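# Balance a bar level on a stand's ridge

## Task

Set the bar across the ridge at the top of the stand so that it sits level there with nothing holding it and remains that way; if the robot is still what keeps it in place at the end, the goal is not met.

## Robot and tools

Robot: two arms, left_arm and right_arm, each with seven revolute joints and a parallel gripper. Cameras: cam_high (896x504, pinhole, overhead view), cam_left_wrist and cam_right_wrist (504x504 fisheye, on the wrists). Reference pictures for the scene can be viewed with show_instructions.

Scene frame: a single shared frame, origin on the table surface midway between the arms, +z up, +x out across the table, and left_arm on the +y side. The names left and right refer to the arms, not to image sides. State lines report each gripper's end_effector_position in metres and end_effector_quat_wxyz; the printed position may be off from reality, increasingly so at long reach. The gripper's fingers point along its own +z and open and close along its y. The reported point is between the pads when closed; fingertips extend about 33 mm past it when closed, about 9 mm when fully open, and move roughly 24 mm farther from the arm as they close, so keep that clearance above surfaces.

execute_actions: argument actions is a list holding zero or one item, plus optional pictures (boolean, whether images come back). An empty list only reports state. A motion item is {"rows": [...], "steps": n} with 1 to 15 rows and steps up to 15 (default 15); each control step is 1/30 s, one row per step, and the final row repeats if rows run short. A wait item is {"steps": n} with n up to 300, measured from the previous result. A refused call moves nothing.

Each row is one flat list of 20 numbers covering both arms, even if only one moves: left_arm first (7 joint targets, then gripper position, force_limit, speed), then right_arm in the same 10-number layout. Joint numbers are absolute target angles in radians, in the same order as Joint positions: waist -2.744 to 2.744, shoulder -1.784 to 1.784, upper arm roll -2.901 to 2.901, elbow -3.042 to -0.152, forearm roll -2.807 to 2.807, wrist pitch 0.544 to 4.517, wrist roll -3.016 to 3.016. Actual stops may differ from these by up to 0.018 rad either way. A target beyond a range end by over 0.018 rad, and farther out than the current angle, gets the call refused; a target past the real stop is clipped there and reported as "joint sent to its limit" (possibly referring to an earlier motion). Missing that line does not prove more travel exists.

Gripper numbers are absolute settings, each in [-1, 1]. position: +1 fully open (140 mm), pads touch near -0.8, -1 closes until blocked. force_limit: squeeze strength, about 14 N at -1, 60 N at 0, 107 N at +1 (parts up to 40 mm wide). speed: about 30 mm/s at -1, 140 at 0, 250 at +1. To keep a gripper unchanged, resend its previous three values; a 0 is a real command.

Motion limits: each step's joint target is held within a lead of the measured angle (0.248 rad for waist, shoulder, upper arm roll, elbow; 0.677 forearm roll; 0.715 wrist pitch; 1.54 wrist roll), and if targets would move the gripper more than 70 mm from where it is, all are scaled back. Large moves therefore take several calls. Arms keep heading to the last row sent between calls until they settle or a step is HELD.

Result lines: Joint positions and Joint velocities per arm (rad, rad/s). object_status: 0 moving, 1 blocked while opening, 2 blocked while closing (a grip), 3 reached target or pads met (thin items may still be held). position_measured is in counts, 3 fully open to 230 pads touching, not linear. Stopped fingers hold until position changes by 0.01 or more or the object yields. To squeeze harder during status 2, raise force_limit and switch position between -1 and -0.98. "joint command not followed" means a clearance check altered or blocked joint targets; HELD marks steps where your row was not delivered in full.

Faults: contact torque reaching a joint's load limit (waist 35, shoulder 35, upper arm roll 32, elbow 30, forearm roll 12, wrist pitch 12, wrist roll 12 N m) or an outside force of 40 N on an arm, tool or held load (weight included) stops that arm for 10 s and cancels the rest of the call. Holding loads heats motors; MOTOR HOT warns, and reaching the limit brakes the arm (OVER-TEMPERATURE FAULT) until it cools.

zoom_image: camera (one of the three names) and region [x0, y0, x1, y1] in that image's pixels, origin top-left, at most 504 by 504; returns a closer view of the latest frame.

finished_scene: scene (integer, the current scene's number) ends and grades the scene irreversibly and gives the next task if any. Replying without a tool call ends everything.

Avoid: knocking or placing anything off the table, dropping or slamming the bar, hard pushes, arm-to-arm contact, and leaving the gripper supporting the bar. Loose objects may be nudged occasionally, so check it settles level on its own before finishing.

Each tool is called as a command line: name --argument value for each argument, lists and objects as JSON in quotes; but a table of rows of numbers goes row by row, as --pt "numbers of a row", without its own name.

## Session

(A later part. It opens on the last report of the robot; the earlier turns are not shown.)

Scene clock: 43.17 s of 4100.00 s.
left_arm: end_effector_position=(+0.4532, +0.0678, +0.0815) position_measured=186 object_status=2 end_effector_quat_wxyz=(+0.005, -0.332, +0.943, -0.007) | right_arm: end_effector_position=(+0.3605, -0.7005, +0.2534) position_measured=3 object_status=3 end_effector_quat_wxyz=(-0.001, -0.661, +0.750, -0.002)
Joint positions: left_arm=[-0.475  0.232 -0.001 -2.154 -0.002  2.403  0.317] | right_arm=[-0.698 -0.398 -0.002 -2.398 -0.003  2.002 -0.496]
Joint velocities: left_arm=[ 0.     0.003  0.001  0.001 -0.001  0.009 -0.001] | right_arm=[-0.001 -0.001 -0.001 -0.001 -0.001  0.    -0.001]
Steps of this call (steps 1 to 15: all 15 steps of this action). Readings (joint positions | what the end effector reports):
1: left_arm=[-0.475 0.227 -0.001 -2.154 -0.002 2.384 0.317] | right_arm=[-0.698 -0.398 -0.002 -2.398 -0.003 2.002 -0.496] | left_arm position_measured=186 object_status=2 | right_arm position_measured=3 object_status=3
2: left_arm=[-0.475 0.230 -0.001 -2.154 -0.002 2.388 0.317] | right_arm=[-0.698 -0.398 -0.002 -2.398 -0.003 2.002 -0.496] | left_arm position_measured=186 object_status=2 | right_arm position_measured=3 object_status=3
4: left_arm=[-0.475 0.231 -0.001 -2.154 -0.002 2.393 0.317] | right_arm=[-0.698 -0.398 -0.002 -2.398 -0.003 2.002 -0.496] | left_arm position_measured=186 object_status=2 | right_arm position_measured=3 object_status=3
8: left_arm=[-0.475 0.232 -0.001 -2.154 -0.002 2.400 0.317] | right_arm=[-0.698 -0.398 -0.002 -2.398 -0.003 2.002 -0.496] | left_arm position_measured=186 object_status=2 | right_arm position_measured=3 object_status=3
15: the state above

execute_actions --actions '[{"rows":[[-0.475,0.229,0,-2.155,0,2.382,0.32,-1,0,0,-0.7,-0.4,0,-2.4,0,2.0,-0.5,1,0,0]]}]' --pictures false

execute_actions --actions '[{"rows":[[-0.475,0.229,0,-2.155,0,2.382,0.32,-0.38,0,0,-0.7,-0.4,0,-2.4,0,2.0,-0.5,1,0,0]],"steps":4}]' --pictures false

execute_actions --actions '[{"rows":[[-0.475,0.229,0,-2.155,0,2.382,0.32,-1,0,0,-0.7,-0.4,0,-2.4,0,2.0,-0.5,1,0,0]],"steps":10}]'

Scene clock: 50.17 s of 4100.00 s.
left_arm: end_effector_position=(+0.4496, +0.0701, +0.0816) position_measured=186 object_status=2 end_effector_quat_wxyz=(+0.001, -0.332, +0.943, -0.002) | right_arm: end_effector_position=(+0.3604, -0.7005, +0.2534) position_measured=3 object_status=3 end_effector_quat_wxyz=(-0.001, -0.661, +0.750, -0.002)
Joint positions: left_arm=[-0.475  0.23  -0.001 -2.154 -0.002  2.388  0.317] | right_arm=[-0.698 -0.398 -0.002 -2.398 -0.003  2.002 -0.496]
Joint velocities: left_arm=[ 0.001 -0.001  0.001 -0.001  0.001 -0.005 -0.004] | right_arm=[ 0.001  0.     0.001  0.    -0.     0.001  0.   ]
Steps of this call (steps 1 to 15: the robot went on to your last target; steps 16 to 90: nothing new was sent; then 3.50 s passed at rest; steps 91 to 105: all 15 steps of this action). Readings (joint positions | what the end effector reports):
91: left_arm=[-0.475 0.232 -0.001 -2.154 -0.002 2.402 0.317] | right_arm=[-0.698 -0.398 -0.002 -2.398 -0.003 2.002 -0.496] | left_arm position_measured=186 object_status=2 | right_arm position_measured=3 object_status=3
92: left_arm=[-0.475 0.231 -0.001 -2.154 -0.002 2.399 0.317] | right_arm=[-0.698 -0.398 -0.002 -2.398 -0.003 2.002 -0.496] | left_arm position_measured=186 object_status=2 | right_arm position_measured=3 object_status=3
94: left_arm=[-0.475 0.230 -0.001 -2.154 -0.002 2.395 0.317] | right_arm=[-0.698 -0.398 -0.002 -2.398 -0.003 2.002 -0.496] | left_arm position_measured=186 object_status=2 | right_arm position_measured=3 object_status=3
98: left_arm=[-0.475 0.230 -0.001 -2.154 -0.002 2.390 0.317] | right_arm=[-0.698 -0.398 -0.002 -2.398 -0.003 2.002 -0.496] | left_arm position_measured=186 object_status=2 | right_arm position_measured=3 object_status=3
105: the state above

Scene clock: 50.30 s of 4100.00 s.
left_arm: end_effector_position=(+0.4494, +0.0703, +0.0815) position_measured=177 object_status=0 end_effector_quat_wxyz=(+0.000, -0.332, +0.943, -0.002) | right_arm: end_effector_position=(+0.3604, -0.7005, +0.2534) position_measured=3 object_status=3 end_effector_quat_wxyz=(-0.001, -0.661, +0.750, -0.002)
Joint positions: left_arm=[-0.475  0.23  -0.001 -2.154 -0.002  2.387  0.317] | right_arm=[-0.698 -0.398 -0.002 -2.398 -0.003  2.002 -0.496]
Joint velocities: left_arm=[ 0.001  0.001 -0.002 -0.001 -0.    -0.005 -0.001] | right_arm=[ 0.    -0.001 -0.001  0.001 -0.     0.001 -0.001]
Steps of this call (steps 1 to 4: all 4 steps of this action). Readings (joint positions | what the end effector reports):
1: left_arm=[-0.475 0.230 -0.001 -2.154 -0.002 2.387 0.317] | right_arm=[-0.698 -0.398 -0.002 -2.398 -0.003 2.002 -0.496] | left_arm position_measured=186 object_status=0 | right_arm position_measured=3 object_status=3
2: left_arm=[-0.475 0.230 -0.001 -2.154 -0.002 2.387 0.317] | right_arm=[-0.698 -0.398 -0.002 -2.398 -0.003 2.002 -0.496] | left_arm position_measured=186 object_status=0 | right_arm position_measured=3 object_status=3
4: the state above

Scene clock: 50.63 s of 4100.00 s.
left_arm: end_effector_position=(+0.4492, +0.0704, +0.0816) position_measured=186 object_status=0 end_effector_quat_wxyz=(+0.000, -0.332, +0.943, -0.001) | right_arm: end_effector_position=(+0.3604, -0.7005, +0.2534) position_measured=3 object_status=3 end_effector_quat_wxyz=(-0.001, -0.661, +0.750, -0.002)
Joint positions: left_arm=[-0.475  0.229 -0.001 -2.154 -0.002  2.386  0.317] | right_arm=[-0.698 -0.398 -0.002 -2.398 -0.003  2.002 -0.496]
Joint velocities: left_arm=[ 0.     0.001 -0.001 -0.001  0.001 -0.001 -0.001] | right_arm=[-0.     0.001  0.    -0.    -0.001 -0.     0.   ]
Steps of this call (steps 1 to 10: all 10 steps of this action). Readings (joint positions | what the end effector reports):
1: left_arm=[-0.475 0.230 -0.001 -2.154 -0.002 2.386 0.317] | right_arm=[-0.698 -0.398 -0.002 -2.398 -0.003 2.002 -0.496] | left_arm position_measured=177 object_status=0 | right_arm position_measured=3 object_status=3
2: left_arm=[-0.475 0.229 -0.001 -2.154 -0.002 2.386 0.317] | right_arm=[-0.698 -0.398 -0.002 -2.398 -0.003 2.002 -0.496] | left_arm position_measured=182 object_status=0 | right_arm position_measured=3 object_status=3
4: left_arm=[-0.475 0.229 -0.001 -2.154 -0.002 2.386 0.317] | right_arm=[-0.698 -0.398 -0.002 -2.398 -0.003 2.002 -0.496] | left_arm position_measured=186 object_status=0 | right_arm position_measured=3 object_status=3
8: left_arm=[-0.475 0.229 -0.001 -2.154 -0.002 2.386 0.317] | right_arm=[-0.698 -0.398 -0.002 -2.398 -0.003 2.002 -0.496] | left_arm position_measured=186 object_status=0 | right_arm position_measured=3 object_status=3
10: the state above

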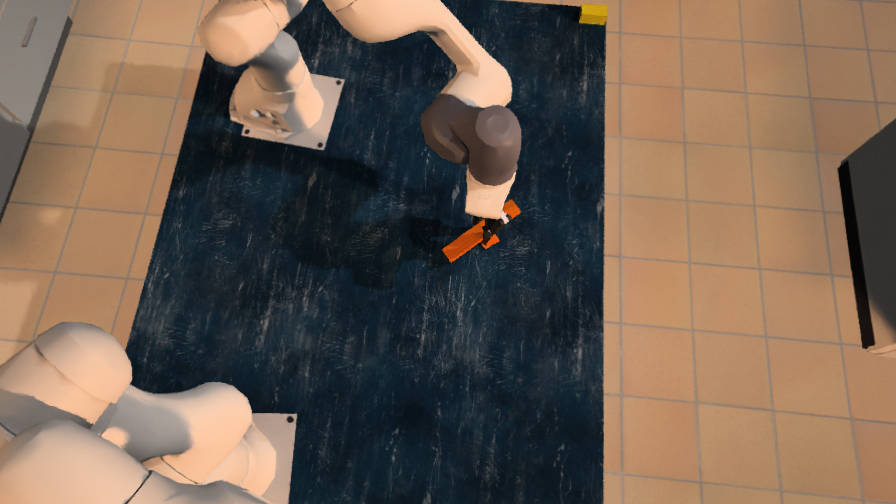

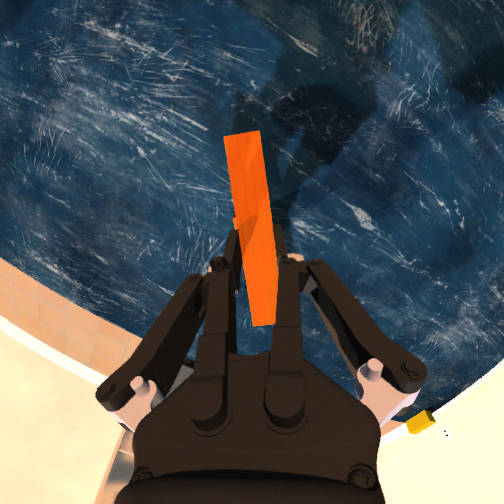

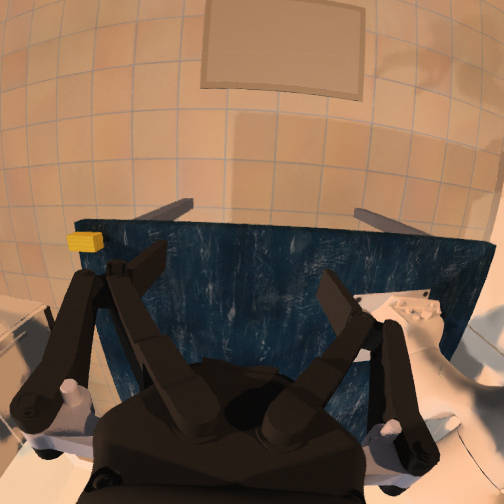

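execute_actions --actions '[{"rows":[[-0.475,0.215,0,-2.15,0,2.368,0.32,-1,0,0,-0.7,-0.4,0,-2.4,0,2.0,-0.5,1,0,0]],"steps":10}]' --pictures false

execute_actions --actions '[{"rows":[[-0.45,0.222,0,-2.136,0,2.36,0.344,-1,0,0,-0.7,-0.4,0,-2.4,0,2.0,-0.5,1,0,0]]}]' --pictures false

execute_actions --actions '[{"rows":[[-0.45,0.236,0,-2.141,0,2.382,0.344,-1,0,0,-0.7,-0.4,0,-2.4,0,2.0,-0.5,1,0,0]]}]' --pictures false

execute_actions --actions '[{"rows":[[-0.45,0.236,0,-2.141,0,2.382,0.344,-0.38,0,0,-0.7,-0.4,0,-2.4,0,2.0,-0.5,1,0,0]],"steps":4}]' --pictures false

execute_actions --actions '[{"rows":[[-0.45,0.236,0,-2.141,0,2.382,0.344,-1,0,0,-0.7,-0.4,0,-2.4,0,2.0,-0.5,1,0,0]],"steps":10}]'

Scene clock: 58.60 s of 4100.00 s.
left_arm: end_effector_position=(+0.4495, +0.0702, +0.0887) position_measured=186 object_status=2 end_effector_quat_wxyz=(+0.001, -0.332, +0.943, -0.002) | right_arm: end_effector_position=(+0.3604, -0.7005, +0.2534) position_measured=3 object_status=3 end_effector_quat_wxyz=(-0.001, -0.661, +0.750, -0.002)
Joint positions: left_arm=[-0.475  0.216 -0.001 -2.152 -0.002  2.374  0.317] | right_arm=[-0.698 -0.398 -0.002 -2.398 -0.003  2.002 -0.496]
Joint velocities: left_arm=[-0.001 -0.     0.001 -0.    -0.001 -0.014 -0.   ] | right_arm=[ 0.    -0.     0.     0.    -0.    -0.002  0.001]
Steps of this call (steps 1 to 15: the robot went on to your last target; steps 16 to 90: nothing new was sent; then 4.63 s passed at rest; steps 91 to 100: all 10 steps of this action). Readings (joint positions | what the end effector reports):
91: left_arm=[-0.475 0.228 -0.001 -2.154 -0.002 2.384 0.317] | right_arm=[-0.698 -0.398 -0.002 -2.398 -0.003 2.002 -0.496] | left_arm position_measured=186 object_status=2 | right_arm position_measured=3 object_status=3
92: left_arm=[-0.475 0.226 -0.001 -2.154 -0.002 2.381 0.317] | right_arm=[-0.698 -0.398 -0.002 -2.398 -0.003 2.002 -0.496] | left_arm position_measured=186 object_status=2 | right_arm position_measured=3 object_status=3
94: left_arm=[-0.475 0.220 -0.001 -2.153 -0.002 2.378 0.317] | right_arm=[-0.698 -0.398 -0.002 -2.398 -0.003 2.002 -0.496] | left_arm position_measured=186 object_status=2 | right_arm position_measured=3 object_status=3
98: left_arm=[-0.475 0.216 -0.001 -2.152 -0.002 2.375 0.317] | right_arm=[-0.698 -0.398 -0.002 -2.398 -0.003 2.002 -0.496] | left_arm position_measured=186 object_status=2 | right_arm position_measured=3 object_status=3
100: the state above

Scene clock: 59.10 s of 4100.00 s.
left_arm: end_effector_position=(+0.4595, +0.0808, +0.0905) position_measured=186 object_status=2 end_effector_quat_wxyz=(+0.001, -0.335, +0.942, -0.002) | right_arm: end_effector_position=(+0.3604, -0.7005, +0.2534) position_measured=3 object_status=3 end_effector_quat_wxyz=(-0.001, -0.661, +0.750, -0.002)
Joint positions: left_arm=[-0.452  0.221  0.001 -2.139 -0.002  2.364  0.336] | right_arm=[-0.698 -0.398 -0.002 -2.398 -0.003  2.002 -0.496]
Joint velocities: left_arm=[ 0.001  0.     0.001  0.001  0.    -0.003  0.015] | right_arm=[-0.    -0.    -0.001 -0.001  0.     0.     0.001]
Steps of this call (steps 1 to 15: all 15 steps of this action). Readings (joint positions | what the end effector reports):
1: left_arm=[-0.472 0.218 -0.003 -2.150 -0.002 2.372 0.319] | right_arm=[-0.698 -0.398 -0.002 -2.398 -0.003 2.002 -0.496] | left_arm position_measured=186 object_status=2 | right_arm position_measured=3 object_status=3
2: left_arm=[-0.467 0.219 -0.003 -2.146 -0.002 2.370 0.321] | right_arm=[-0.698 -0.398 -0.002 -2.398 -0.003 2.002 -0.496] | left_arm position_measured=186 object_status=2 | right_arm position_measured=3 object_status=3
4: left_arm=[-0.458 0.220 -0.002 -2.142 -0.002 2.368 0.325] | right_arm=[-0.698 -0.398 -0.002 -2.398 -0.003 2.002 -0.496] | left_arm position_measured=186 object_status=2 | right_arm position_measured=3 object_status=3
8: left_arm=[-0.452 0.221 0.001 -2.139 -0.002 2.366 0.330] | right_arm=[-0.698 -0.398 -0.002 -2.398 -0.003 2.002 -0.496] | left_arm position_measured=186 object_status=2 | right_arm position_measured=3 object_status=3
15: the state above

Scene clock: 59.60 s of 4100.00 s.
left_arm: end_effector_position=(+0.4607, +0.0801, +0.0851) position_measured=186 object_status=2 end_effector_quat_wxyz=(+0.001, -0.333, +0.943, -0.003) | right_arm: end_effector_position=(+0.3604, -0.7005, +0.2534) position_measured=3 object_status=3 end_effector_quat_wxyz=(-0.001, -0.661, +0.750, -0.002)
Joint positions: left_arm=[-0.452  0.233  0.001 -2.139 -0.002  2.378  0.34 ] | right_arm=[-0.698 -0.398 -0.002 -2.398 -0.003  2.002 -0.496]
Joint velocities: left_arm=[ 0.001  0.001  0.001  0.    -0.     0.005  0.003] | right_arm=[-0.001 -0.001 -0.001 -0.    -0.    -0.    -0.001]
Steps of this call (steps 1 to 15: all 15 steps of this action). Readings (joint positions | what the end effector reports):
1: left_arm=[-0.452 0.222 0.001 -2.139 -0.002 2.366 0.336] | right_arm=[-0.698 -0.398 -0.002 -2.398 -0.003 2.002 -0.496] | left_arm position_measured=186 object_status=2 | right_arm position_measured=3 object_status=3
2: left_arm=[-0.452 0.226 0.001 -2.139 -0.002 2.368 0.337] | right_arm=[-0.698 -0.398 -0.002 -2.398 -0.003 2.002 -0.496] | left_arm position_measured=186 object_status=2 | right_arm position_measured=3 object_status=3
4: left_arm=[-0.452 0.232 0.001 -2.139 -0.002 2.371 0.337] | right_arm=[-0.698 -0.398 -0.002 -2.398 -0.003 2.002 -0.496] | left_arm position_measured=186 object_status=2 | right_arm position_measured=3 object_status=3
8: left_arm=[-0.452 0.232 0.001 -2.139 -0.002 2.375 0.339] | right_arm=[-0.698 -0.398 -0.002 -2.398 -0.003 2.002 -0.496] | left_arm position_measured=186 object_status=2 | right_arm position_measured=3 object_status=3
15: the state above

Scene clock: 59.73 s of 4100.00 s.
left_arm: end_effector_position=(+0.4606, +0.0802, +0.0845) position_measured=177 object_status=0 end_effector_quat_wxyz=(+0.001, -0.333, +0.943, -0.002) | right_arm: end_effector_position=(+0.3604, -0.7005, +0.2534) position_measured=3 object_status=3 end_effector_quat_wxyz=(-0.001, -0.661, +0.750, -0.002)
Joint positions: left_arm=[-0.452  0.234  0.001 -2.139 -0.002  2.378  0.34 ] | right_arm=[-0.698 -0.398 -0.002 -2.398 -0.003  2.002 -0.496]
Joint velocities: left_arm=[-0.     0.013  0.001  0.002 -0.001  0.001  0.002] | right_arm=[-0.     0.001  0.001  0.     0.001  0.     0.001]
Steps of this call (steps 1 to 4: all 4 steps of this action). Readings (joint positions | what the end effector reports):
1: left_arm=[-0.452 0.233 0.001 -2.139 -0.002 2.378 0.340] | right_arm=[-0.698 -0.398 -0.002 -2.398 -0.003 2.002 -0.496] | left_arm position_measured=186 object_status=0 | right_arm position_measured=3 object_status=3
2: left_arm=[-0.452 0.233 0.001 -2.139 -0.002 2.378 0.340] | right_arm=[-0.698 -0.398 -0.002 -2.398 -0.003 2.002 -0.496] | left_arm position_measured=186 object_status=0 | right_arm position_measured=3 object_status=3
4: the state above

Scene clock: 60.07 s of 4100.00 s.
left_arm: end_effector_position=(+0.4607, +0.0801, +0.0845) position_measured=186 object_status=0 end_effector_quat_wxyz=(+0.001, -0.333, +0.943, -0.002) | right_arm: end_effector_position=(+0.3604, -0.7005, +0.2534) position_measured=3 object_status=3 end_effector_quat_wxyz=(-0.001, -0.661, +0.750, -0.002)
Joint positions: left_arm=[-0.452  0.234  0.001 -2.139 -0.002  2.378  0.34 ] | right_arm=[-0.698 -0.398 -0.002 -2.398 -0.003  2.002 -0.496]
Joint velocities: left_arm=[-0.001  0.    -0.001 -0.001  0.    -0.001  0.003] | right_arm=[ 0.001  0.     0.002 -0.001 -0.    -0.001  0.   ]
Steps of this call (steps 1 to 10: all 10 steps of this action). Readings (joint positions | what the end effector reports):
1: left_arm=[-0.452 0.234 0.001 -2.139 -0.002 2.378 0.340] | right_arm=[-0.698 -0.398 -0.002 -2.398 -0.003 2.002 -0.496] | left_arm position_measured=177 object_status=0 | right_arm position_measured=3 object_status=3
2: left_arm=[-0.452 0.234 0.001 -2.139 -0.002 2.378 0.340] | right_arm=[-0.698 -0.398 -0.002 -2.398 -0.003 2.002 -0.496] | left_arm position_measured=182 object_status=0 | right_arm position_measured=3 object_status=3
4: left_arm=[-0.452 0.234 0.001 -2.139 -0.002 2.378 0.340] | right_arm=[-0.698 -0.398 -0.002 -2.398 -0.003 2.002 -0.496] | left_arm position_measured=186 object_status=0 | right_arm position_measured=3 object_status=3
8: left_arm=[-0.452 0.234 0.001 -2.139 -0.002 2.378 0.340] | right_arm=[-0.698 -0.398 -0.002 -2.398 -0.003 2.002 -0.496] | left_arm position_measured=186 object_status=0 | right_arm position_measured=3 object_status=3
10: the state above

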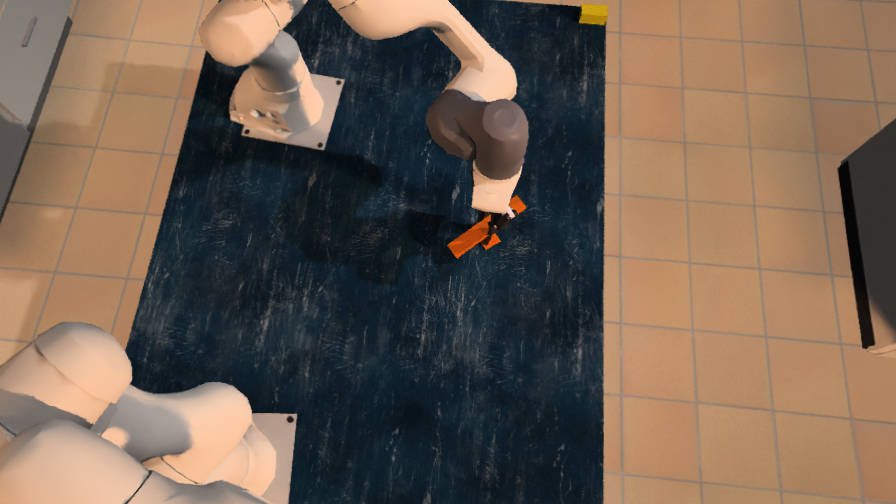

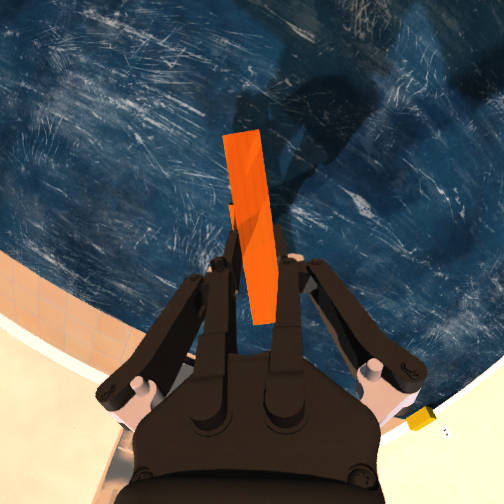

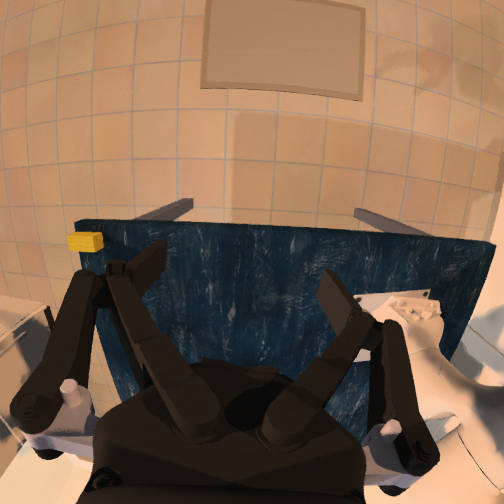

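Slowly recovering; pulse twice more, longer.

execute_actions --actions '[{"rows":[[-0.45,0.238,0,-2.141,0,2.384,0.344,-0.38,0,0,-0.7,-0.4,0,-2.4,0,2.0,-0.5,1,0,0]],"steps":6}]' --pictures false

execute_actions --actions '[{"rows":[[-0.45,0.238,0,-2.141,0,2.384,0.344,-1,0,0,-0.7,-0.4,0,-2.4,0,2.0,-0.5,1,0,0]],"steps":10}]'

execute_actions --actions '[{"rows":[[-0.45,0.238,0,-2.141,0,2.384,0.344,-0.38,0,0,-0.7,-0.4,0,-2.4,0,2.0,-0.5,1,0,0]],"steps":6}]' --pictures false

execute_actions --actions '[{"rows":[[-0.45,0.238,0,-2.141,0,2.384,0.344,-1,0,0,-0.7,-0.4,0,-2.4,0,2.0,-0.5,1,0,0]],"steps":10}]'

Scene clock: 65.50 s of 4100.00 s.
left_arm: end_effector_position=(+0.4604, +0.0803, +0.0831) position_measured=177 object_status=0 end_effector_quat_wxyz=(+0.001, -0.333, +0.943, -0.002) | right_arm: end_effector_position=(+0.3604, -0.7005, +0.2534) position_measured=3 object_status=3 end_effector_quat_wxyz=(-0.001, -0.661, +0.750, -0.002)
Joint positions: left_arm=[-0.452  0.236  0.001 -2.139 -0.002  2.38   0.341] | right_arm=[-0.698 -0.398 -0.002 -2.398 -0.003  2.002 -0.496]
Joint velocities: left_arm=[ 0.002  0.007 -0.001 -0.     0.     0.002 -0.002] | right_arm=[-0.001  0.    -0.003  0.    -0.    -0.    -0.001]
Steps of this call (steps 1 to 15: the robot went on to your last target; steps 16 to 90: nothing new was sent; then 2.23 s passed at rest; steps 91 to 96: all 6 steps of this action). Readings (joint positions | what the end effector reports):
91: left_arm=[-0.452 0.234 0.001 -2.139 -0.002 2.379 0.341] | right_arm=[-0.698 -0.398 -0.002 -2.398 -0.003 2.002 -0.496] | left_arm position_measured=186 object_status=0 | right_arm position_measured=3 object_status=3
92: left_arm=[-0.452 0.234 0.001 -2.139 -0.002 2.379 0.341] | right_arm=[-0.698 -0.398 -0.002 -2.398 -0.003 2.002 -0.496] | left_arm position_measured=186 object_status=0 | right_arm position_measured=3 object_status=3
94: left_arm=[-0.452 0.236 0.001 -2.139 -0.002 2.379 0.341] | right_arm=[-0.698 -0.398 -0.002 -2.398 -0.003 2.002 -0.496] | left_arm position_measured=177 object_status=0 | right_arm position_measured=3 object_status=3
96: the state above

Scene clock: 65.83 s of 4100.00 s.
left_arm: end_effector_position=(+0.4606, +0.0802, +0.0833) position_measured=185 object_status=0 end_effector_quat_wxyz=(+0.001, -0.333, +0.943, -0.002) | right_arm: end_effector_position=(+0.3604, -0.7005, +0.2534) position_measured=3 object_status=3 end_effector_quat_wxyz=(-0.001, -0.661, +0.750, -0.002)
Joint positions: left_arm=[-0.452  0.236  0.001 -2.139 -0.002  2.38   0.341] | right_arm=[-0.698 -0.398 -0.002 -2.398 -0.003  2.002 -0.496]
Joint velocities: left_arm=[ 0.001 -0.001  0.    -0.001 -0.002  0.    -0.   ] | right_arm=[ 0.001 -0.001 -0.001 -0.     0.001  0.     0.001]
Steps of this call (steps 1 to 10: all 10 steps of this action). Readings (joint positions | what the end effector reports):
1: left_arm=[-0.452 0.237 0.001 -2.139 -0.002 2.380 0.341] | right_arm=[-0.698 -0.398 -0.002 -2.398 -0.003 2.002 -0.496] | left_arm position_measured=177 object_status=0 | right_arm position_measured=3 object_status=3
2: left_arm=[-0.452 0.236 0.001 -2.139 -0.002 2.380 0.341] | right_arm=[-0.698 -0.398 -0.002 -2.398 -0.003 2.002 -0.496] | left_arm position_measured=182 object_status=0 | right_arm position_measured=3 object_status=3
4: left_arm=[-0.452 0.236 0.001 -2.139 -0.002 2.380 0.341] | right_arm=[-0.698 -0.398 -0.002 -2.398 -0.003 2.002 -0.496] | left_arm position_measured=185 object_status=0 | right_arm position_measured=3 object_status=3
8: left_arm=[-0.452 0.236 0.001 -2.139 -0.002 2.380 0.341] | right_arm=[-0.698 -0.398 -0.002 -2.398 -0.003 2.002 -0.496] | left_arm position_measured=185 object_status=0 | right_arm position_measured=3 object_status=3
10: the state above

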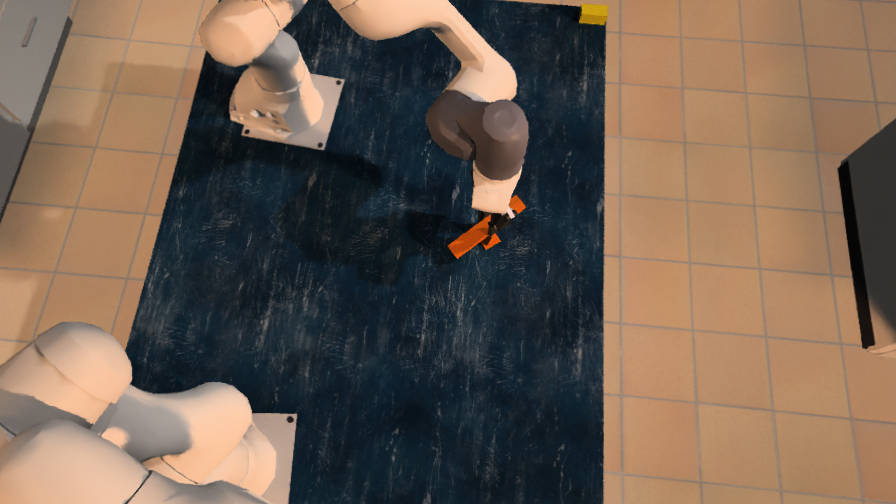

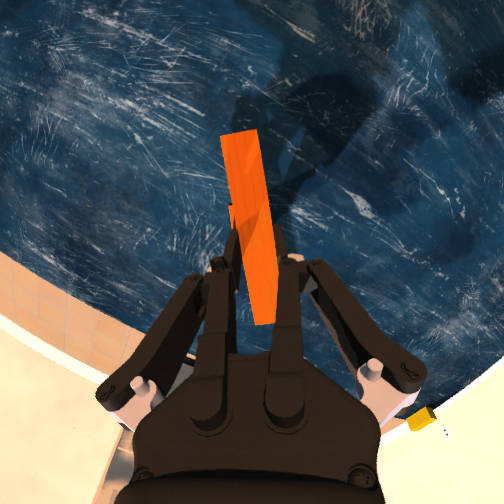

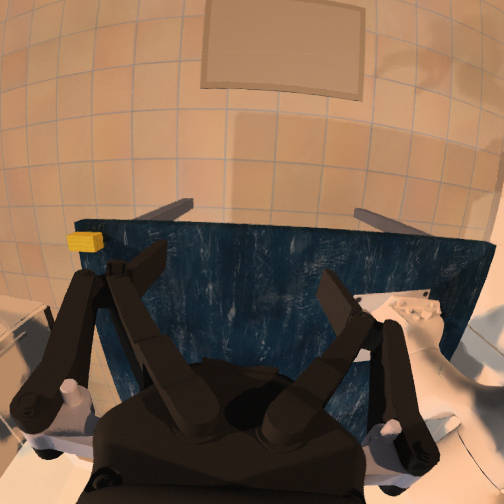

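Scene clock: 66.03 s of 4100.00 s.
left_arm: end_effector_position=(+0.4606, +0.0802, +0.0831) position_measured=177 object_status=0 end_effector_quat_wxyz=(+0.001, -0.333, +0.943, -0.002) | right_arm: end_effector_position=(+0.3604, -0.7005, +0.2534) position_measured=3 object_status=3 end_effector_quat_wxyz=(-0.001, -0.661, +0.750, -0.002)
Joint positions: left_arm=[-0.452  0.237  0.001 -2.139 -0.002  2.38   0.341] | right_arm=[-0.698 -0.398 -0.002 -2.398 -0.003  2.002 -0.496]
Joint velocities: left_arm=[-0.    -0.002  0.001 -0.     0.    -0.    -0.001] | right_arm=[-0.001 -0.001 -0.    -0.    -0.001  0.001 -0.   ]
Steps of this call (steps 1 to 6: all 6 steps of this action). Readings (joint positions | what the end effector reports):
1: left_arm=[-0.452 0.236 0.001 -2.139 -0.002 2.380 0.341] | right_arm=[-0.698 -0.398 -0.002 -2.398 -0.003 2.002 -0.496] | left_arm position_measured=185 object_status=0 | right_arm position_measured=3 object_status=3
2: left_arm=[-0.452 0.236 0.001 -2.139 -0.002 2.380 0.341] | right_arm=[-0.698 -0.398 -0.002 -2.398 -0.003 2.002 -0.496] | left_arm position_measured=185 object_status=0 | right_arm position_measured=3 object_status=3
4: left_arm=[-0.452 0.237 0.001 -2.139 -0.002 2.380 0.341] | right_arm=[-0.698 -0.398 -0.002 -2.398 -0.003 2.002 -0.496] | left_arm position_measured=177 object_status=0 | right_arm position_measured=3 object_status=3
6: the state above

Scene clock: 66.37 s of 4100.00 s.
left_arm: end_effector_position=(+0.4608, +0.0801, +0.0833) position_measured=185 object_status=0 end_effector_quat_wxyz=(+0.001, -0.333, +0.943, -0.002) | right_arm: end_effector_position=(+0.3604, -0.7005, +0.2534) position_measured=3 object_status=3 end_effector_quat_wxyz=(-0.001, -0.661, +0.750, -0.002)
Joint positions: left_arm=[-0.452  0.236  0.001 -2.139 -0.002  2.381  0.341] | right_arm=[-0.698 -0.398 -0.002 -2.398 -0.003  2.002 -0.496]
Joint velocities: left_arm=[ 0.001  0.     0.001  0.002  0.     0.001 -0.001] | right_arm=[-0.001  0.     0.     0.    -0.001  0.001  0.001]
Steps of this call (steps 1 to 10: all 10 steps of this action). Readings (joint positions | what the end effector reports):
1: left_arm=[-0.452 0.237 0.001 -2.139 -0.002 2.381 0.341] | right_arm=[-0.698 -0.398 -0.002 -2.398 -0.003 2.002 -0.496] | left_arm position_measured=177 object_status=0 | right_arm position_measured=3 object_status=3
2: left_arm=[-0.452 0.236 0.001 -2.139 -0.002 2.381 0.341] | right_arm=[-0.698 -0.398 -0.002 -2.398 -0.003 2.002 -0.496] | left_arm position_measured=182 object_status=0 | right_arm position_measured=3 object_status=3
4: left_arm=[-0.452 0.236 0.001 -2.139 -0.002 2.381 0.341] | right_arm=[-0.698 -0.398 -0.002 -2.398 -0.003 2.002 -0.496] | left_arm position_measured=185 object_status=0 | right_arm position_measured=3 object_status=3
8: left_arm=[-0.452 0.236 0.001 -2.139 -0.002 2.381 0.341] | right_arm=[-0.698 -0.398 -0.002 -2.398 -0.003 2.002 -0.496] | left_arm position_measured=185 object_status=0 | right_arm position_measured=3 object_status=3
10: the state above

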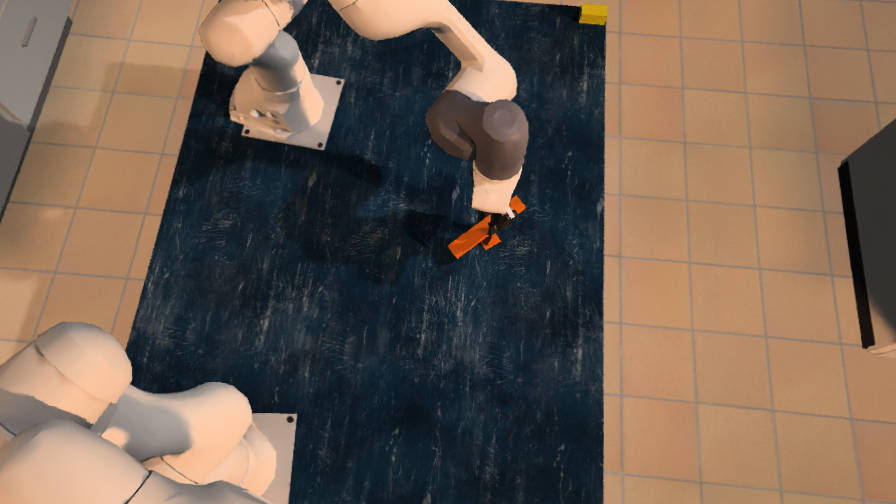

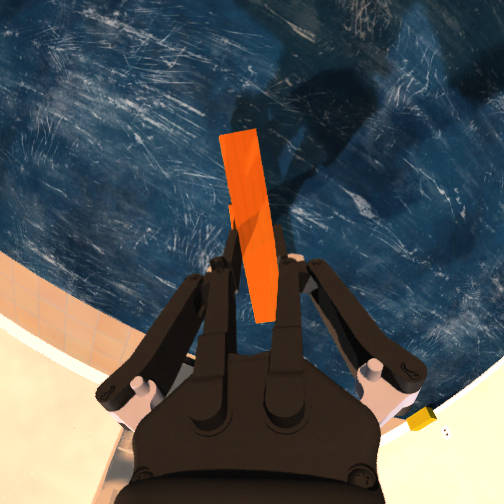

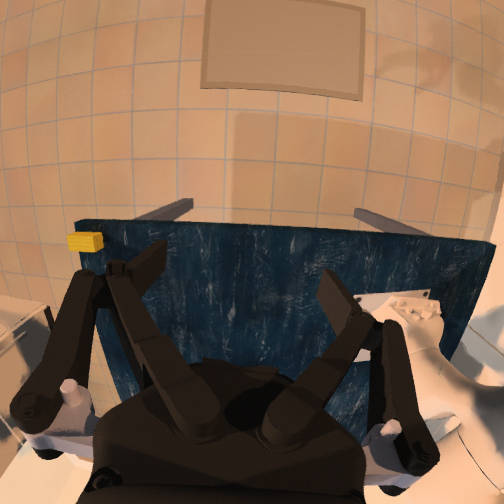

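execute_actions --actions '[{"rows":[[-0.446,0.238,0,-2.125,0,2.366,0.344,-1,0,0,-0.7,-0.4,0,-2.4,0,2.0,-0.5,1,0,0]]}]' --pictures false

execute_actions --actions '[{"rows":[[-0.446,0.248,0,-2.128,0,2.381,0.344,-1,0,0,-0.7,-0.4,0,-2.4,0,2.0,-0.5,1,0,0]]}]' --pictures false

execute_actions --actions '[{"rows":[[-0.446,0.248,0,-2.128,0,2.381,0.344,-0.38,0,0,-0.7,-0.4,0,-2.4,0,2.0,-0.5,1,0,0]],"steps":6}]' --pictures false

execute_actions --actions '[{"rows":[[-0.446,0.248,0,-2.128,0,2.381,0.344,-1,0,0,-0.7,-0.4,0,-2.4,0,2.0,-0.5,1,0,0]],"steps":10}]'

execute_actions --actions '[{"rows":[[-0.446,0.248,0,-2.128,0,2.381,0.344,-0.38,0,0,-0.7,-0.4,0,-2.4,0,2.0,-0.5,1,0,0]],"steps":7}]' --pictures false

execute_actions --actions '[{"rows":[[-0.446,0.248,0,-2.128,0,2.381,0.344,-1,0,0,-0.7,-0.4,0,-2.4,0,2.0,-0.5,1,0,0]],"steps":10}]'

Scene clock: 76.33 s of 4100.00 s.
left_arm: end_effector_position=(+0.4637, +0.0803, +0.0863) position_measured=185 object_status=2 end_effector_quat_wxyz=(+0.001, -0.334, +0.942, -0.002) | right_arm: end_effector_position=(+0.3604, -0.7005, +0.2534) position_measured=3 object_status=3 end_effector_quat_wxyz=(-0.001, -0.661, +0.750, -0.002)
Joint positions: left_arm=[-0.448  0.238  0.    -2.128 -0.002  2.37   0.341] | right_arm=[-0.698 -0.398 -0.002 -2.398 -0.003  2.002 -0.496]
Joint velocities: left_arm=[ 0.     0.001 -0.    -0.001 -0.001 -0.004  0.   ] | right_arm=[-0.    -0.001 -0.     0.     0.     0.001 -0.   ]
Steps of this call (steps 1 to 15: the robot went on to your last target; steps 16 to 90: nothing new was sent; then 6.47 s passed at rest; steps 91 to 105: all 15 steps of this action). Readings (joint positions | what the end effector reports):
91: left_arm=[-0.451 0.237 0.000 -2.137 -0.002 2.379 0.341] | right_arm=[-0.698 -0.398 -0.002 -2.398 -0.003 2.002 -0.496] | left_arm position_measured=185 object_status=2 | right_arm position_measured=3 object_status=3
92: left_arm=[-0.450 0.238 0.000 -2.134 -0.002 2.377 0.341] | right_arm=[-0.698 -0.398 -0.002 -2.398 -0.003 2.002 -0.496] | left_arm position_measured=185 object_status=2 | right_arm position_measured=3 object_status=3
94: left_arm=[-0.449 0.238 0.000 -2.130 -0.002 2.375 0.341] | right_arm=[-0.698 -0.398 -0.002 -2.398 -0.003 2.002 -0.496] | left_arm position_measured=185 object_status=2 | right_arm position_measured=3 object_status=3
98: left_arm=[-0.448 0.238 0.000 -2.128 -0.002 2.372 0.341] | right_arm=[-0.698 -0.398 -0.002 -2.398 -0.003 2.002 -0.496] | left_arm position_measured=185 object_status=2 | right_arm position_measured=3 object_status=3
105: the state above

Scene clock: 76.83 s of 4100.00 s.
left_arm: end_effector_position=(+0.4646, +0.0799, +0.0836) position_measured=185 object_status=2 end_effector_quat_wxyz=(+0.001, -0.334, +0.942, -0.003) | right_arm: end_effector_position=(+0.3604, -0.7005, +0.2534) position_measured=3 object_status=3 end_effector_quat_wxyz=(-0.001, -0.661, +0.750, -0.002)
Joint positions: left_arm=[-0.448  0.244  0.    -2.127 -0.002  2.377  0.341] | right_arm=[-0.698 -0.398 -0.002 -2.398 -0.003  2.002 -0.496]
Joint velocities: left_arm=[-0.001  0.     0.    -0.    -0.001  0.002 -0.   ] | right_arm=[ 0.001 -0.001 -0.     0.     0.    -0.001  0.   ]
Steps of this call (steps 1 to 15: all 15 steps of this action). Readings (joint positions | what the end effector reports):
1: left_arm=[-0.448 0.238 0.000 -2.128 -0.002 2.371 0.341] | right_arm=[-0.698 -0.398 -0.002 -2.398 -0.003 2.002 -0.496] | left_arm position_measured=185 object_status=2 | right_arm position_measured=3 object_status=3
2: left_arm=[-0.448 0.241 0.000 -2.128 -0.002 2.372 0.341] | right_arm=[-0.698 -0.398 -0.002 -2.398 -0.003 2.002 -0.496] | left_arm position_measured=185 object_status=2 | right_arm position_measured=3 object_status=3
4: left_arm=[-0.448 0.243 0.000 -2.127 -0.002 2.374 0.341] | right_arm=[-0.698 -0.398 -0.002 -2.398 -0.003 2.002 -0.496] | left_arm position_measured=185 object_status=2 | right_arm position_measured=3 object_status=3
8: left_arm=[-0.448 0.244 0.000 -2.127 -0.002 2.376 0.341] | right_arm=[-0.698 -0.398 -0.002 -2.398 -0.003 2.002 -0.496] | left_arm position_measured=185 object_status=2 | right_arm position_measured=3 object_status=3
15: the state above

Scene clock: 77.03 s of 4100.00 s.
left_arm: end_effector_position=(+0.4642, +0.0802, +0.0823) position_measured=177 object_status=0 end_effector_quat_wxyz=(+0.001, -0.334, +0.942, -0.002) | right_arm: end_effector_position=(+0.3604, -0.7005, +0.2534) position_measured=3 object_status=3 end_effector_quat_wxyz=(-0.001, -0.661, +0.750, -0.002)
Joint positions: left_arm=[-0.448  0.246  0.    -2.127 -0.002  2.377  0.341] | right_arm=[-0.698 -0.398 -0.002 -2.398 -0.003  2.002 -0.496]
Joint velocities: left_arm=[ 0.001  0.009 -0.001  0.     0.001 -0.    -0.   ] | right_arm=[0.    0.001 0.001 0.001 0.    0.    0.   ]
Steps of this call (steps 1 to 6: all 6 steps of this action). Readings (joint positions | what the end effector reports):
1: left_arm=[-0.448 0.244 0.000 -2.127 -0.002 2.377 0.341] | right_arm=[-0.698 -0.398 -0.002 -2.398 -0.003 2.002 -0.496] | left_arm position_measured=185 object_status=0 | right_arm position_measured=3 object_status=3
2: left_arm=[-0.448 0.244 0.000 -2.127 -0.002 2.377 0.341] | right_arm=[-0.698 -0.398 -0.002 -2.398 -0.003 2.002 -0.496] | left_arm position_measured=185 object_status=0 | right_arm position_measured=3 object_status=3
4: left_arm=[-0.448 0.245 0.000 -2.127 -0.002 2.377 0.341] | right_arm=[-0.698 -0.398 -0.002 -2.398 -0.003 2.002 -0.496] | left_arm position_measured=177 object_status=0 | right_arm position_measured=3 object_status=3
6: the state above

Scene clock: 77.37 s of 4100.00 s.
left_arm: end_effector_position=(+0.4643, +0.0801, +0.0824) position_measured=186 object_status=0 end_effector_quat_wxyz=(+0.001, -0.334, +0.942, -0.002) | right_arm: end_effector_position=(+0.3604, -0.7005, +0.2534) position_measured=3 object_status=3 end_effector_quat_wxyz=(-0.001, -0.661, +0.750, -0.002)
Joint positions: left_arm=[-0.448  0.246  0.    -2.127 -0.002  2.378  0.341] | right_arm=[-0.698 -0.398 -0.002 -2.398 -0.003  2.002 -0.496]
Joint velocities: left_arm=[ 0.     0.002  0.    -0.    -0.001 -0.    -0.001] | right_arm=[-0.    -0.001  0.001 -0.    -0.001  0.    -0.   ]
Steps of this call (steps 1 to 10: all 10 steps of this action). Readings (joint positions | what the end effector reports):
1: left_arm=[-0.448 0.246 0.000 -2.127 -0.002 2.378 0.341] | right_arm=[-0.698 -0.398 -0.002 -2.398 -0.003 2.002 -0.496] | left_arm position_measured=177 object_status=0 | right_arm position_measured=3 object_status=3
2: left_arm=[-0.448 0.246 0.000 -2.127 -0.002 2.378 0.341] | right_arm=[-0.698 -0.398 -0.002 -2.398 -0.003 2.002 -0.496] | left_arm position_measured=182 object_status=0 | right_arm position_measured=3 object_status=3
4: left_arm=[-0.448 0.246 0.000 -2.127 -0.002 2.378 0.341] | right_arm=[-0.698 -0.398 -0.002 -2.398 -0.003 2.002 -0.496] | left_arm position_measured=186 object_status=0 | right_arm position_measured=3 object_status=3
8: left_arm=[-0.448 0.246 0.000 -2.127 -0.002 2.378 0.341] | right_arm=[-0.698 -0.398 -0.002 -2.398 -0.003 2.002 -0.496] | left_arm position_measured=186 object_status=0 | right_arm position_measured=3 object_status=3
10: the state above

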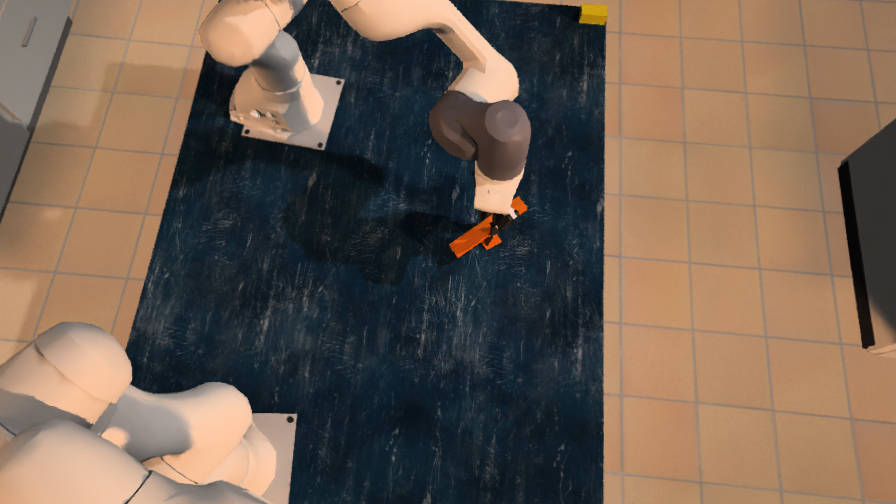

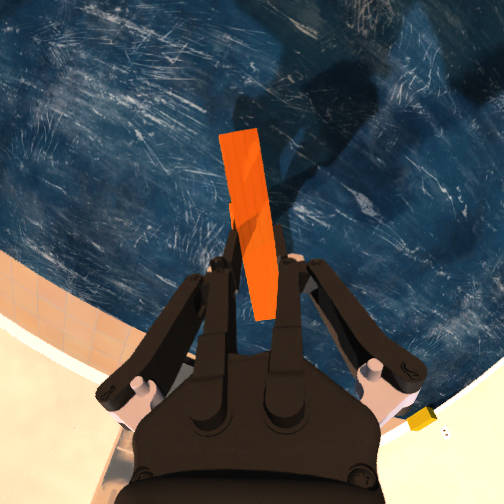

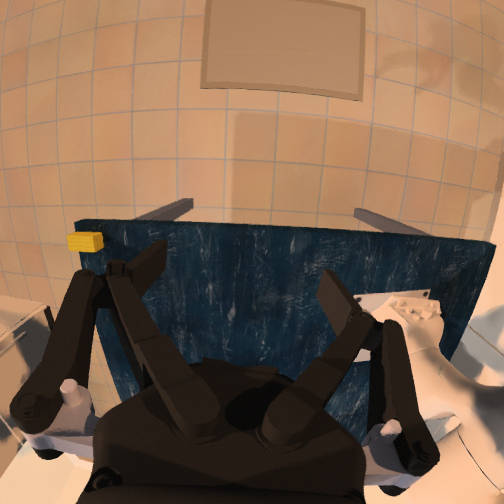

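Scene clock: 77.60 s of 4100.00 s.
left_arm: end_effector_position=(+0.4642, +0.0801, +0.0821) position_measured=177 object_status=0 end_effector_quat_wxyz=(+0.001, -0.334, +0.942, -0.002) | right_arm: end_effector_position=(+0.3604, -0.7005, +0.2534) position_measured=3 object_status=3 end_effector_quat_wxyz=(-0.001, -0.661, +0.750, -0.002)
Joint positions: left_arm=[-0.448  0.247  0.    -2.127 -0.002  2.378  0.341] | right_arm=[-0.698 -0.398 -0.002 -2.398 -0.003  2.002 -0.496]
Joint velocities: left_arm=[-0.     0.002  0.001  0.001 -0.001 -0.     0.002] | right_arm=[-0.002  0.    -0.     0.002 -0.001 -0.001  0.   ]
Steps of this call (steps 1 to 7: all 7 steps of this action). Readings (joint positions | what the end effector reports):
1: left_arm=[-0.448 0.246 0.000 -2.127 -0.002 2.378 0.341] | right_arm=[-0.698 -0.398 -0.002 -2.398 -0.003 2.002 -0.496] | left_arm position_measured=186 object_status=0 | right_arm position_measured=3 object_status=3
2: left_arm=[-0.448 0.246 0.000 -2.127 -0.002 2.378 0.341] | right_arm=[-0.698 -0.398 -0.002 -2.398 -0.003 2.002 -0.496] | left_arm position_measured=186 object_status=0 | right_arm position_measured=3 object_status=3
4: left_arm=[-0.448 0.246 0.000 -2.127 -0.002 2.378 0.341] | right_arm=[-0.698 -0.398 -0.002 -2.398 -0.003 2.002 -0.496] | left_arm position_measured=177 object_status=0 | right_arm position_measured=3 object_status=3
7: the state above

Scene clock: 77.93 s of 4100.00 s.
left_arm: end_effector_position=(+0.4644, +0.0800, +0.0823) position_measured=186 object_status=0 end_effector_quat_wxyz=(+0.001, -0.334, +0.942, -0.002) | right_arm: end_effector_position=(+0.3604, -0.7005, +0.2534) position_measured=3 object_status=3 end_effector_quat_wxyz=(-0.001, -0.661, +0.750, -0.002)
Joint positions: left_arm=[-0.448  0.246  0.    -2.127 -0.002  2.378  0.341] | right_arm=[-0.698 -0.398 -0.002 -2.398 -0.003  2.002 -0.496]
Joint velocities: left_arm=[-0.     0.001  0.    -0.     0.001  0.001  0.003] | right_arm=[ 0.     0.001 -0.001 -0.     0.001 -0.     0.001]
Steps of this call (steps 1 to 10: all 10 steps of this action). Readings (joint positions | what the end effector reports):
1: left_arm=[-0.448 0.247 0.000 -2.127 -0.002 2.378 0.341] | right_arm=[-0.698 -0.398 -0.002 -2.398 -0.003 2.002 -0.496] | left_arm position_measured=177 object_status=0 | right_arm position_measured=3 object_status=3
2: left_arm=[-0.448 0.246 0.000 -2.127 -0.002 2.378 0.341] | right_arm=[-0.698 -0.398 -0.002 -2.398 -0.003 2.002 -0.496] | left_arm position_measured=182 object_status=0 | right_arm position_measured=3 object_status=3
4: left_arm=[-0.448 0.246 0.000 -2.127 -0.002 2.378 0.341] | right_arm=[-0.698 -0.398 -0.002 -2.398 -0.003 2.002 -0.496] | left_arm position_measured=186 object_status=0 | right_arm position_measured=3 object_status=3
8: left_arm=[-0.448 0.246 0.000 -2.127 -0.002 2.378 0.341] | right_arm=[-0.698 -0.398 -0.002 -2.398 -0.003 2.002 -0.496] | left_arm position_measured=186 object_status=0 | right_arm position_measured=3 object_status=3
10: the state above

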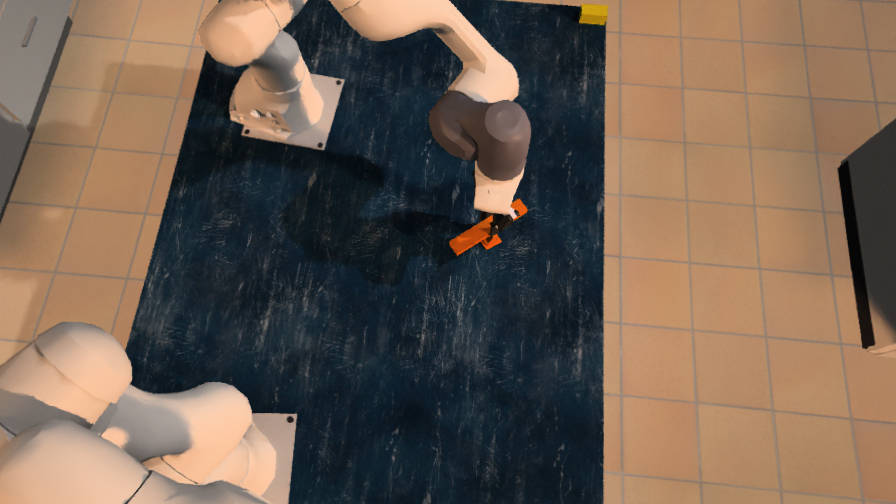

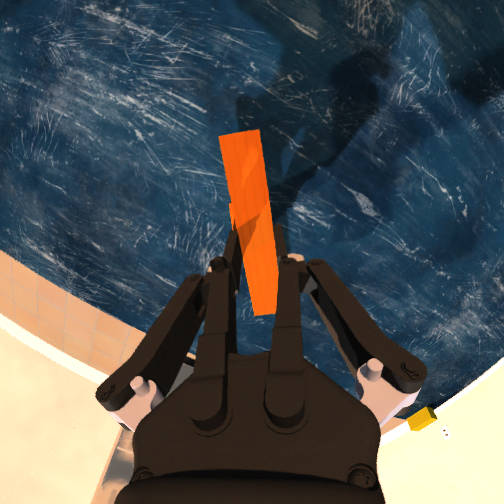

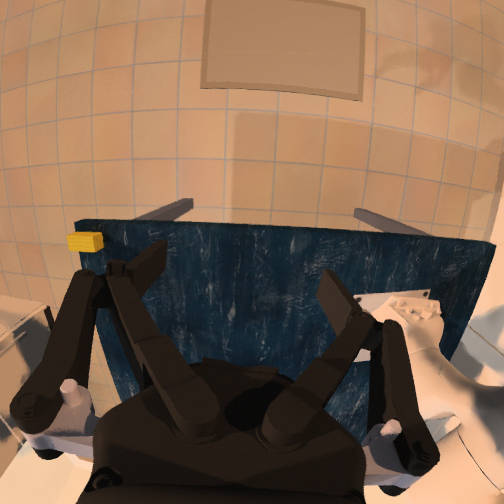

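execute_actions --actions '[{"rows":[[-0.446,0.248,0,-2.128,0,2.381,0.344,-0.38,0,0,-0.7,-0.4,0,-2.4,0,2.0,-0.5,1,0,0]],"steps":8}]' --pictures false

execute_actions --actions '[{"rows":[[-0.446,0.248,0,-2.128,0,2.381,0.344,-1,0,0,-0.7,-0.4,0,-2.4,0,2.0,-0.5,1,0,0]],"steps":10}]'

Scene clock: 81.77 s of 4100.00 s.
left_arm: end_effector_position=(+0.4643, +0.0801, +0.0821) position_measured=177 object_status=0 end_effector_quat_wxyz=(+0.001, -0.334, +0.942, -0.002) | right_arm: end_effector_position=(+0.3604, -0.7005, +0.2534) position_measured=3 object_status=3 end_effector_quat_wxyz=(-0.001, -0.661, +0.750, -0.002)
Joint positions: left_arm=[-0.448  0.247  0.    -2.127 -0.002  2.378  0.341] | right_arm=[-0.698 -0.398 -0.002 -2.398 -0.003  2.002 -0.496]
Joint velocities: left_arm=[-0.     0.     0.     0.    -0.001  0.001  0.002] | right_arm=[ 0.     0.001  0.001 -0.    -0.001  0.002 -0.001]
Steps of this call (steps 1 to 15: the robot went on to your last target; steps 16 to 90: nothing new was sent; then 0.57 s passed at rest; steps 91 to 98: all 8 steps of this action). Readings (joint positions | what the end effector reports):
91: left_arm=[-0.448 0.246 0.000 -2.127 -0.002 2.378 0.341] | right_arm=[-0.698 -0.398 -0.002 -2.398 -0.003 2.002 -0.496] | left_arm position_measured=186 object_status=0 | right_arm position_measured=3 object_status=3
92: left_arm=[-0.448 0.246 0.000 -2.127 -0.002 2.378 0.341] | right_arm=[-0.698 -0.398 -0.002 -2.398 -0.003 2.002 -0.496] | left_arm position_measured=186 object_status=0 | right_arm position_measured=3 object_status=3
94: left_arm=[-0.448 0.247 0.000 -2.127 -0.002 2.378 0.341] | right_arm=[-0.698 -0.398 -0.002 -2.398 -0.003 2.002 -0.496] | left_arm position_measured=177 object_status=0 | right_arm position_measured=3 object_status=3
98: the state above

Scene clock: 82.10 s of 4100.00 s.
left_arm: end_effector_position=(+0.4645, +0.0800, +0.0824) position_measured=186 object_status=0 end_effector_quat_wxyz=(+0.001, -0.334, +0.942, -0.002) | right_arm: end_effector_position=(+0.3604, -0.7005, +0.2534) position_measured=3 object_status=3 end_effector_quat_wxyz=(-0.001, -0.661, +0.750, -0.002)
Joint positions: left_arm=[-0.448  0.246  0.    -2.127 -0.002  2.379  0.341] | right_arm=[-0.698 -0.398 -0.002 -2.398 -0.003  2.002 -0.496]
Joint velocities: left_arm=[ 0.001  0.     0.    -0.002  0.    -0.001 -0.001] | right_arm=[-0.001  0.     0.001  0.001  0.001  0.002 -0.001]
Steps of this call (steps 1 to 10: all 10 steps of this action). Readings (joint positions | what the end effector reports):
1: left_arm=[-0.448 0.247 0.000 -2.127 -0.002 2.378 0.341] | right_arm=[-0.698 -0.398 -0.002 -2.398 -0.003 2.002 -0.496] | left_arm position_measured=177 object_status=0 | right_arm position_measured=3 object_status=3
2: left_arm=[-0.448 0.246 0.000 -2.127 -0.002 2.378 0.341] | right_arm=[-0.698 -0.398 -0.002 -2.398 -0.003 2.002 -0.496] | left_arm position_measured=182 object_status=0 | right_arm position_measured=3 object_status=3
4: left_arm=[-0.448 0.246 0.000 -2.127 -0.002 2.379 0.341] | right_arm=[-0.698 -0.398 -0.002 -2.398 -0.003 2.002 -0.496] | left_arm position_measured=186 object_status=0 | right_arm position_measured=3 object_status=3
8: left_arm=[-0.448 0.246 0.000 -2.127 -0.002 2.379 0.341] | right_arm=[-0.698 -0.398 -0.002 -2.398 -0.003 2.002 -0.496] | left_arm position_measured=186 object_status=0 | right_arm position_measured=3 object_status=3
10: the state above

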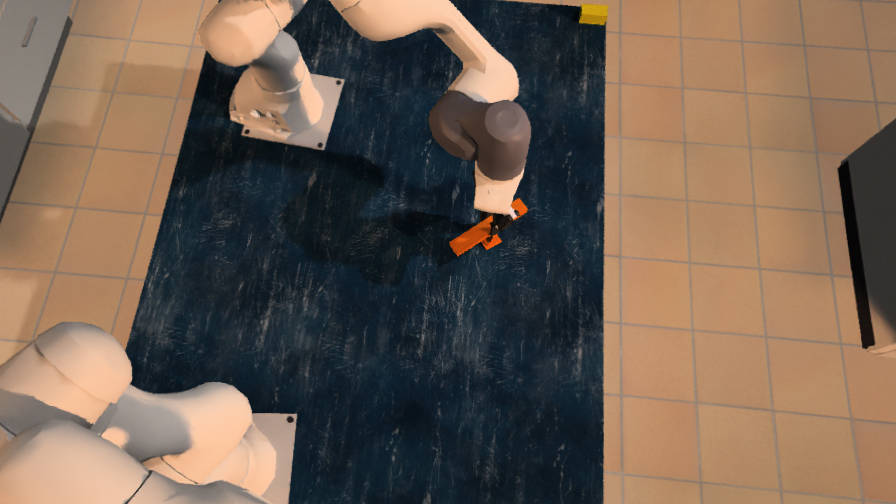

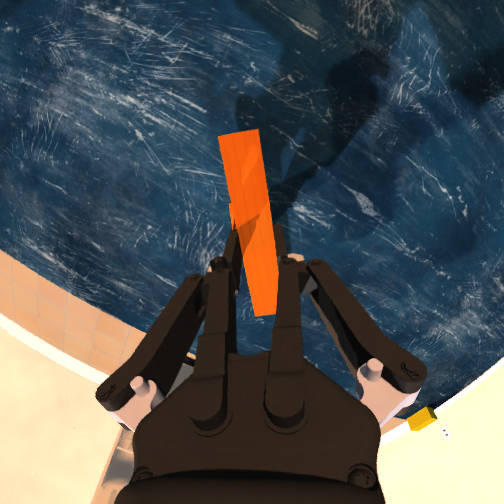

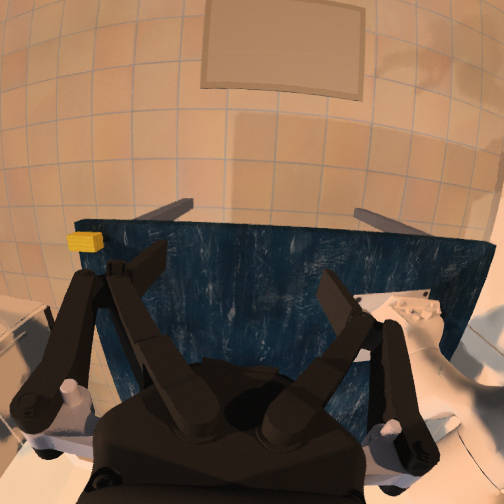

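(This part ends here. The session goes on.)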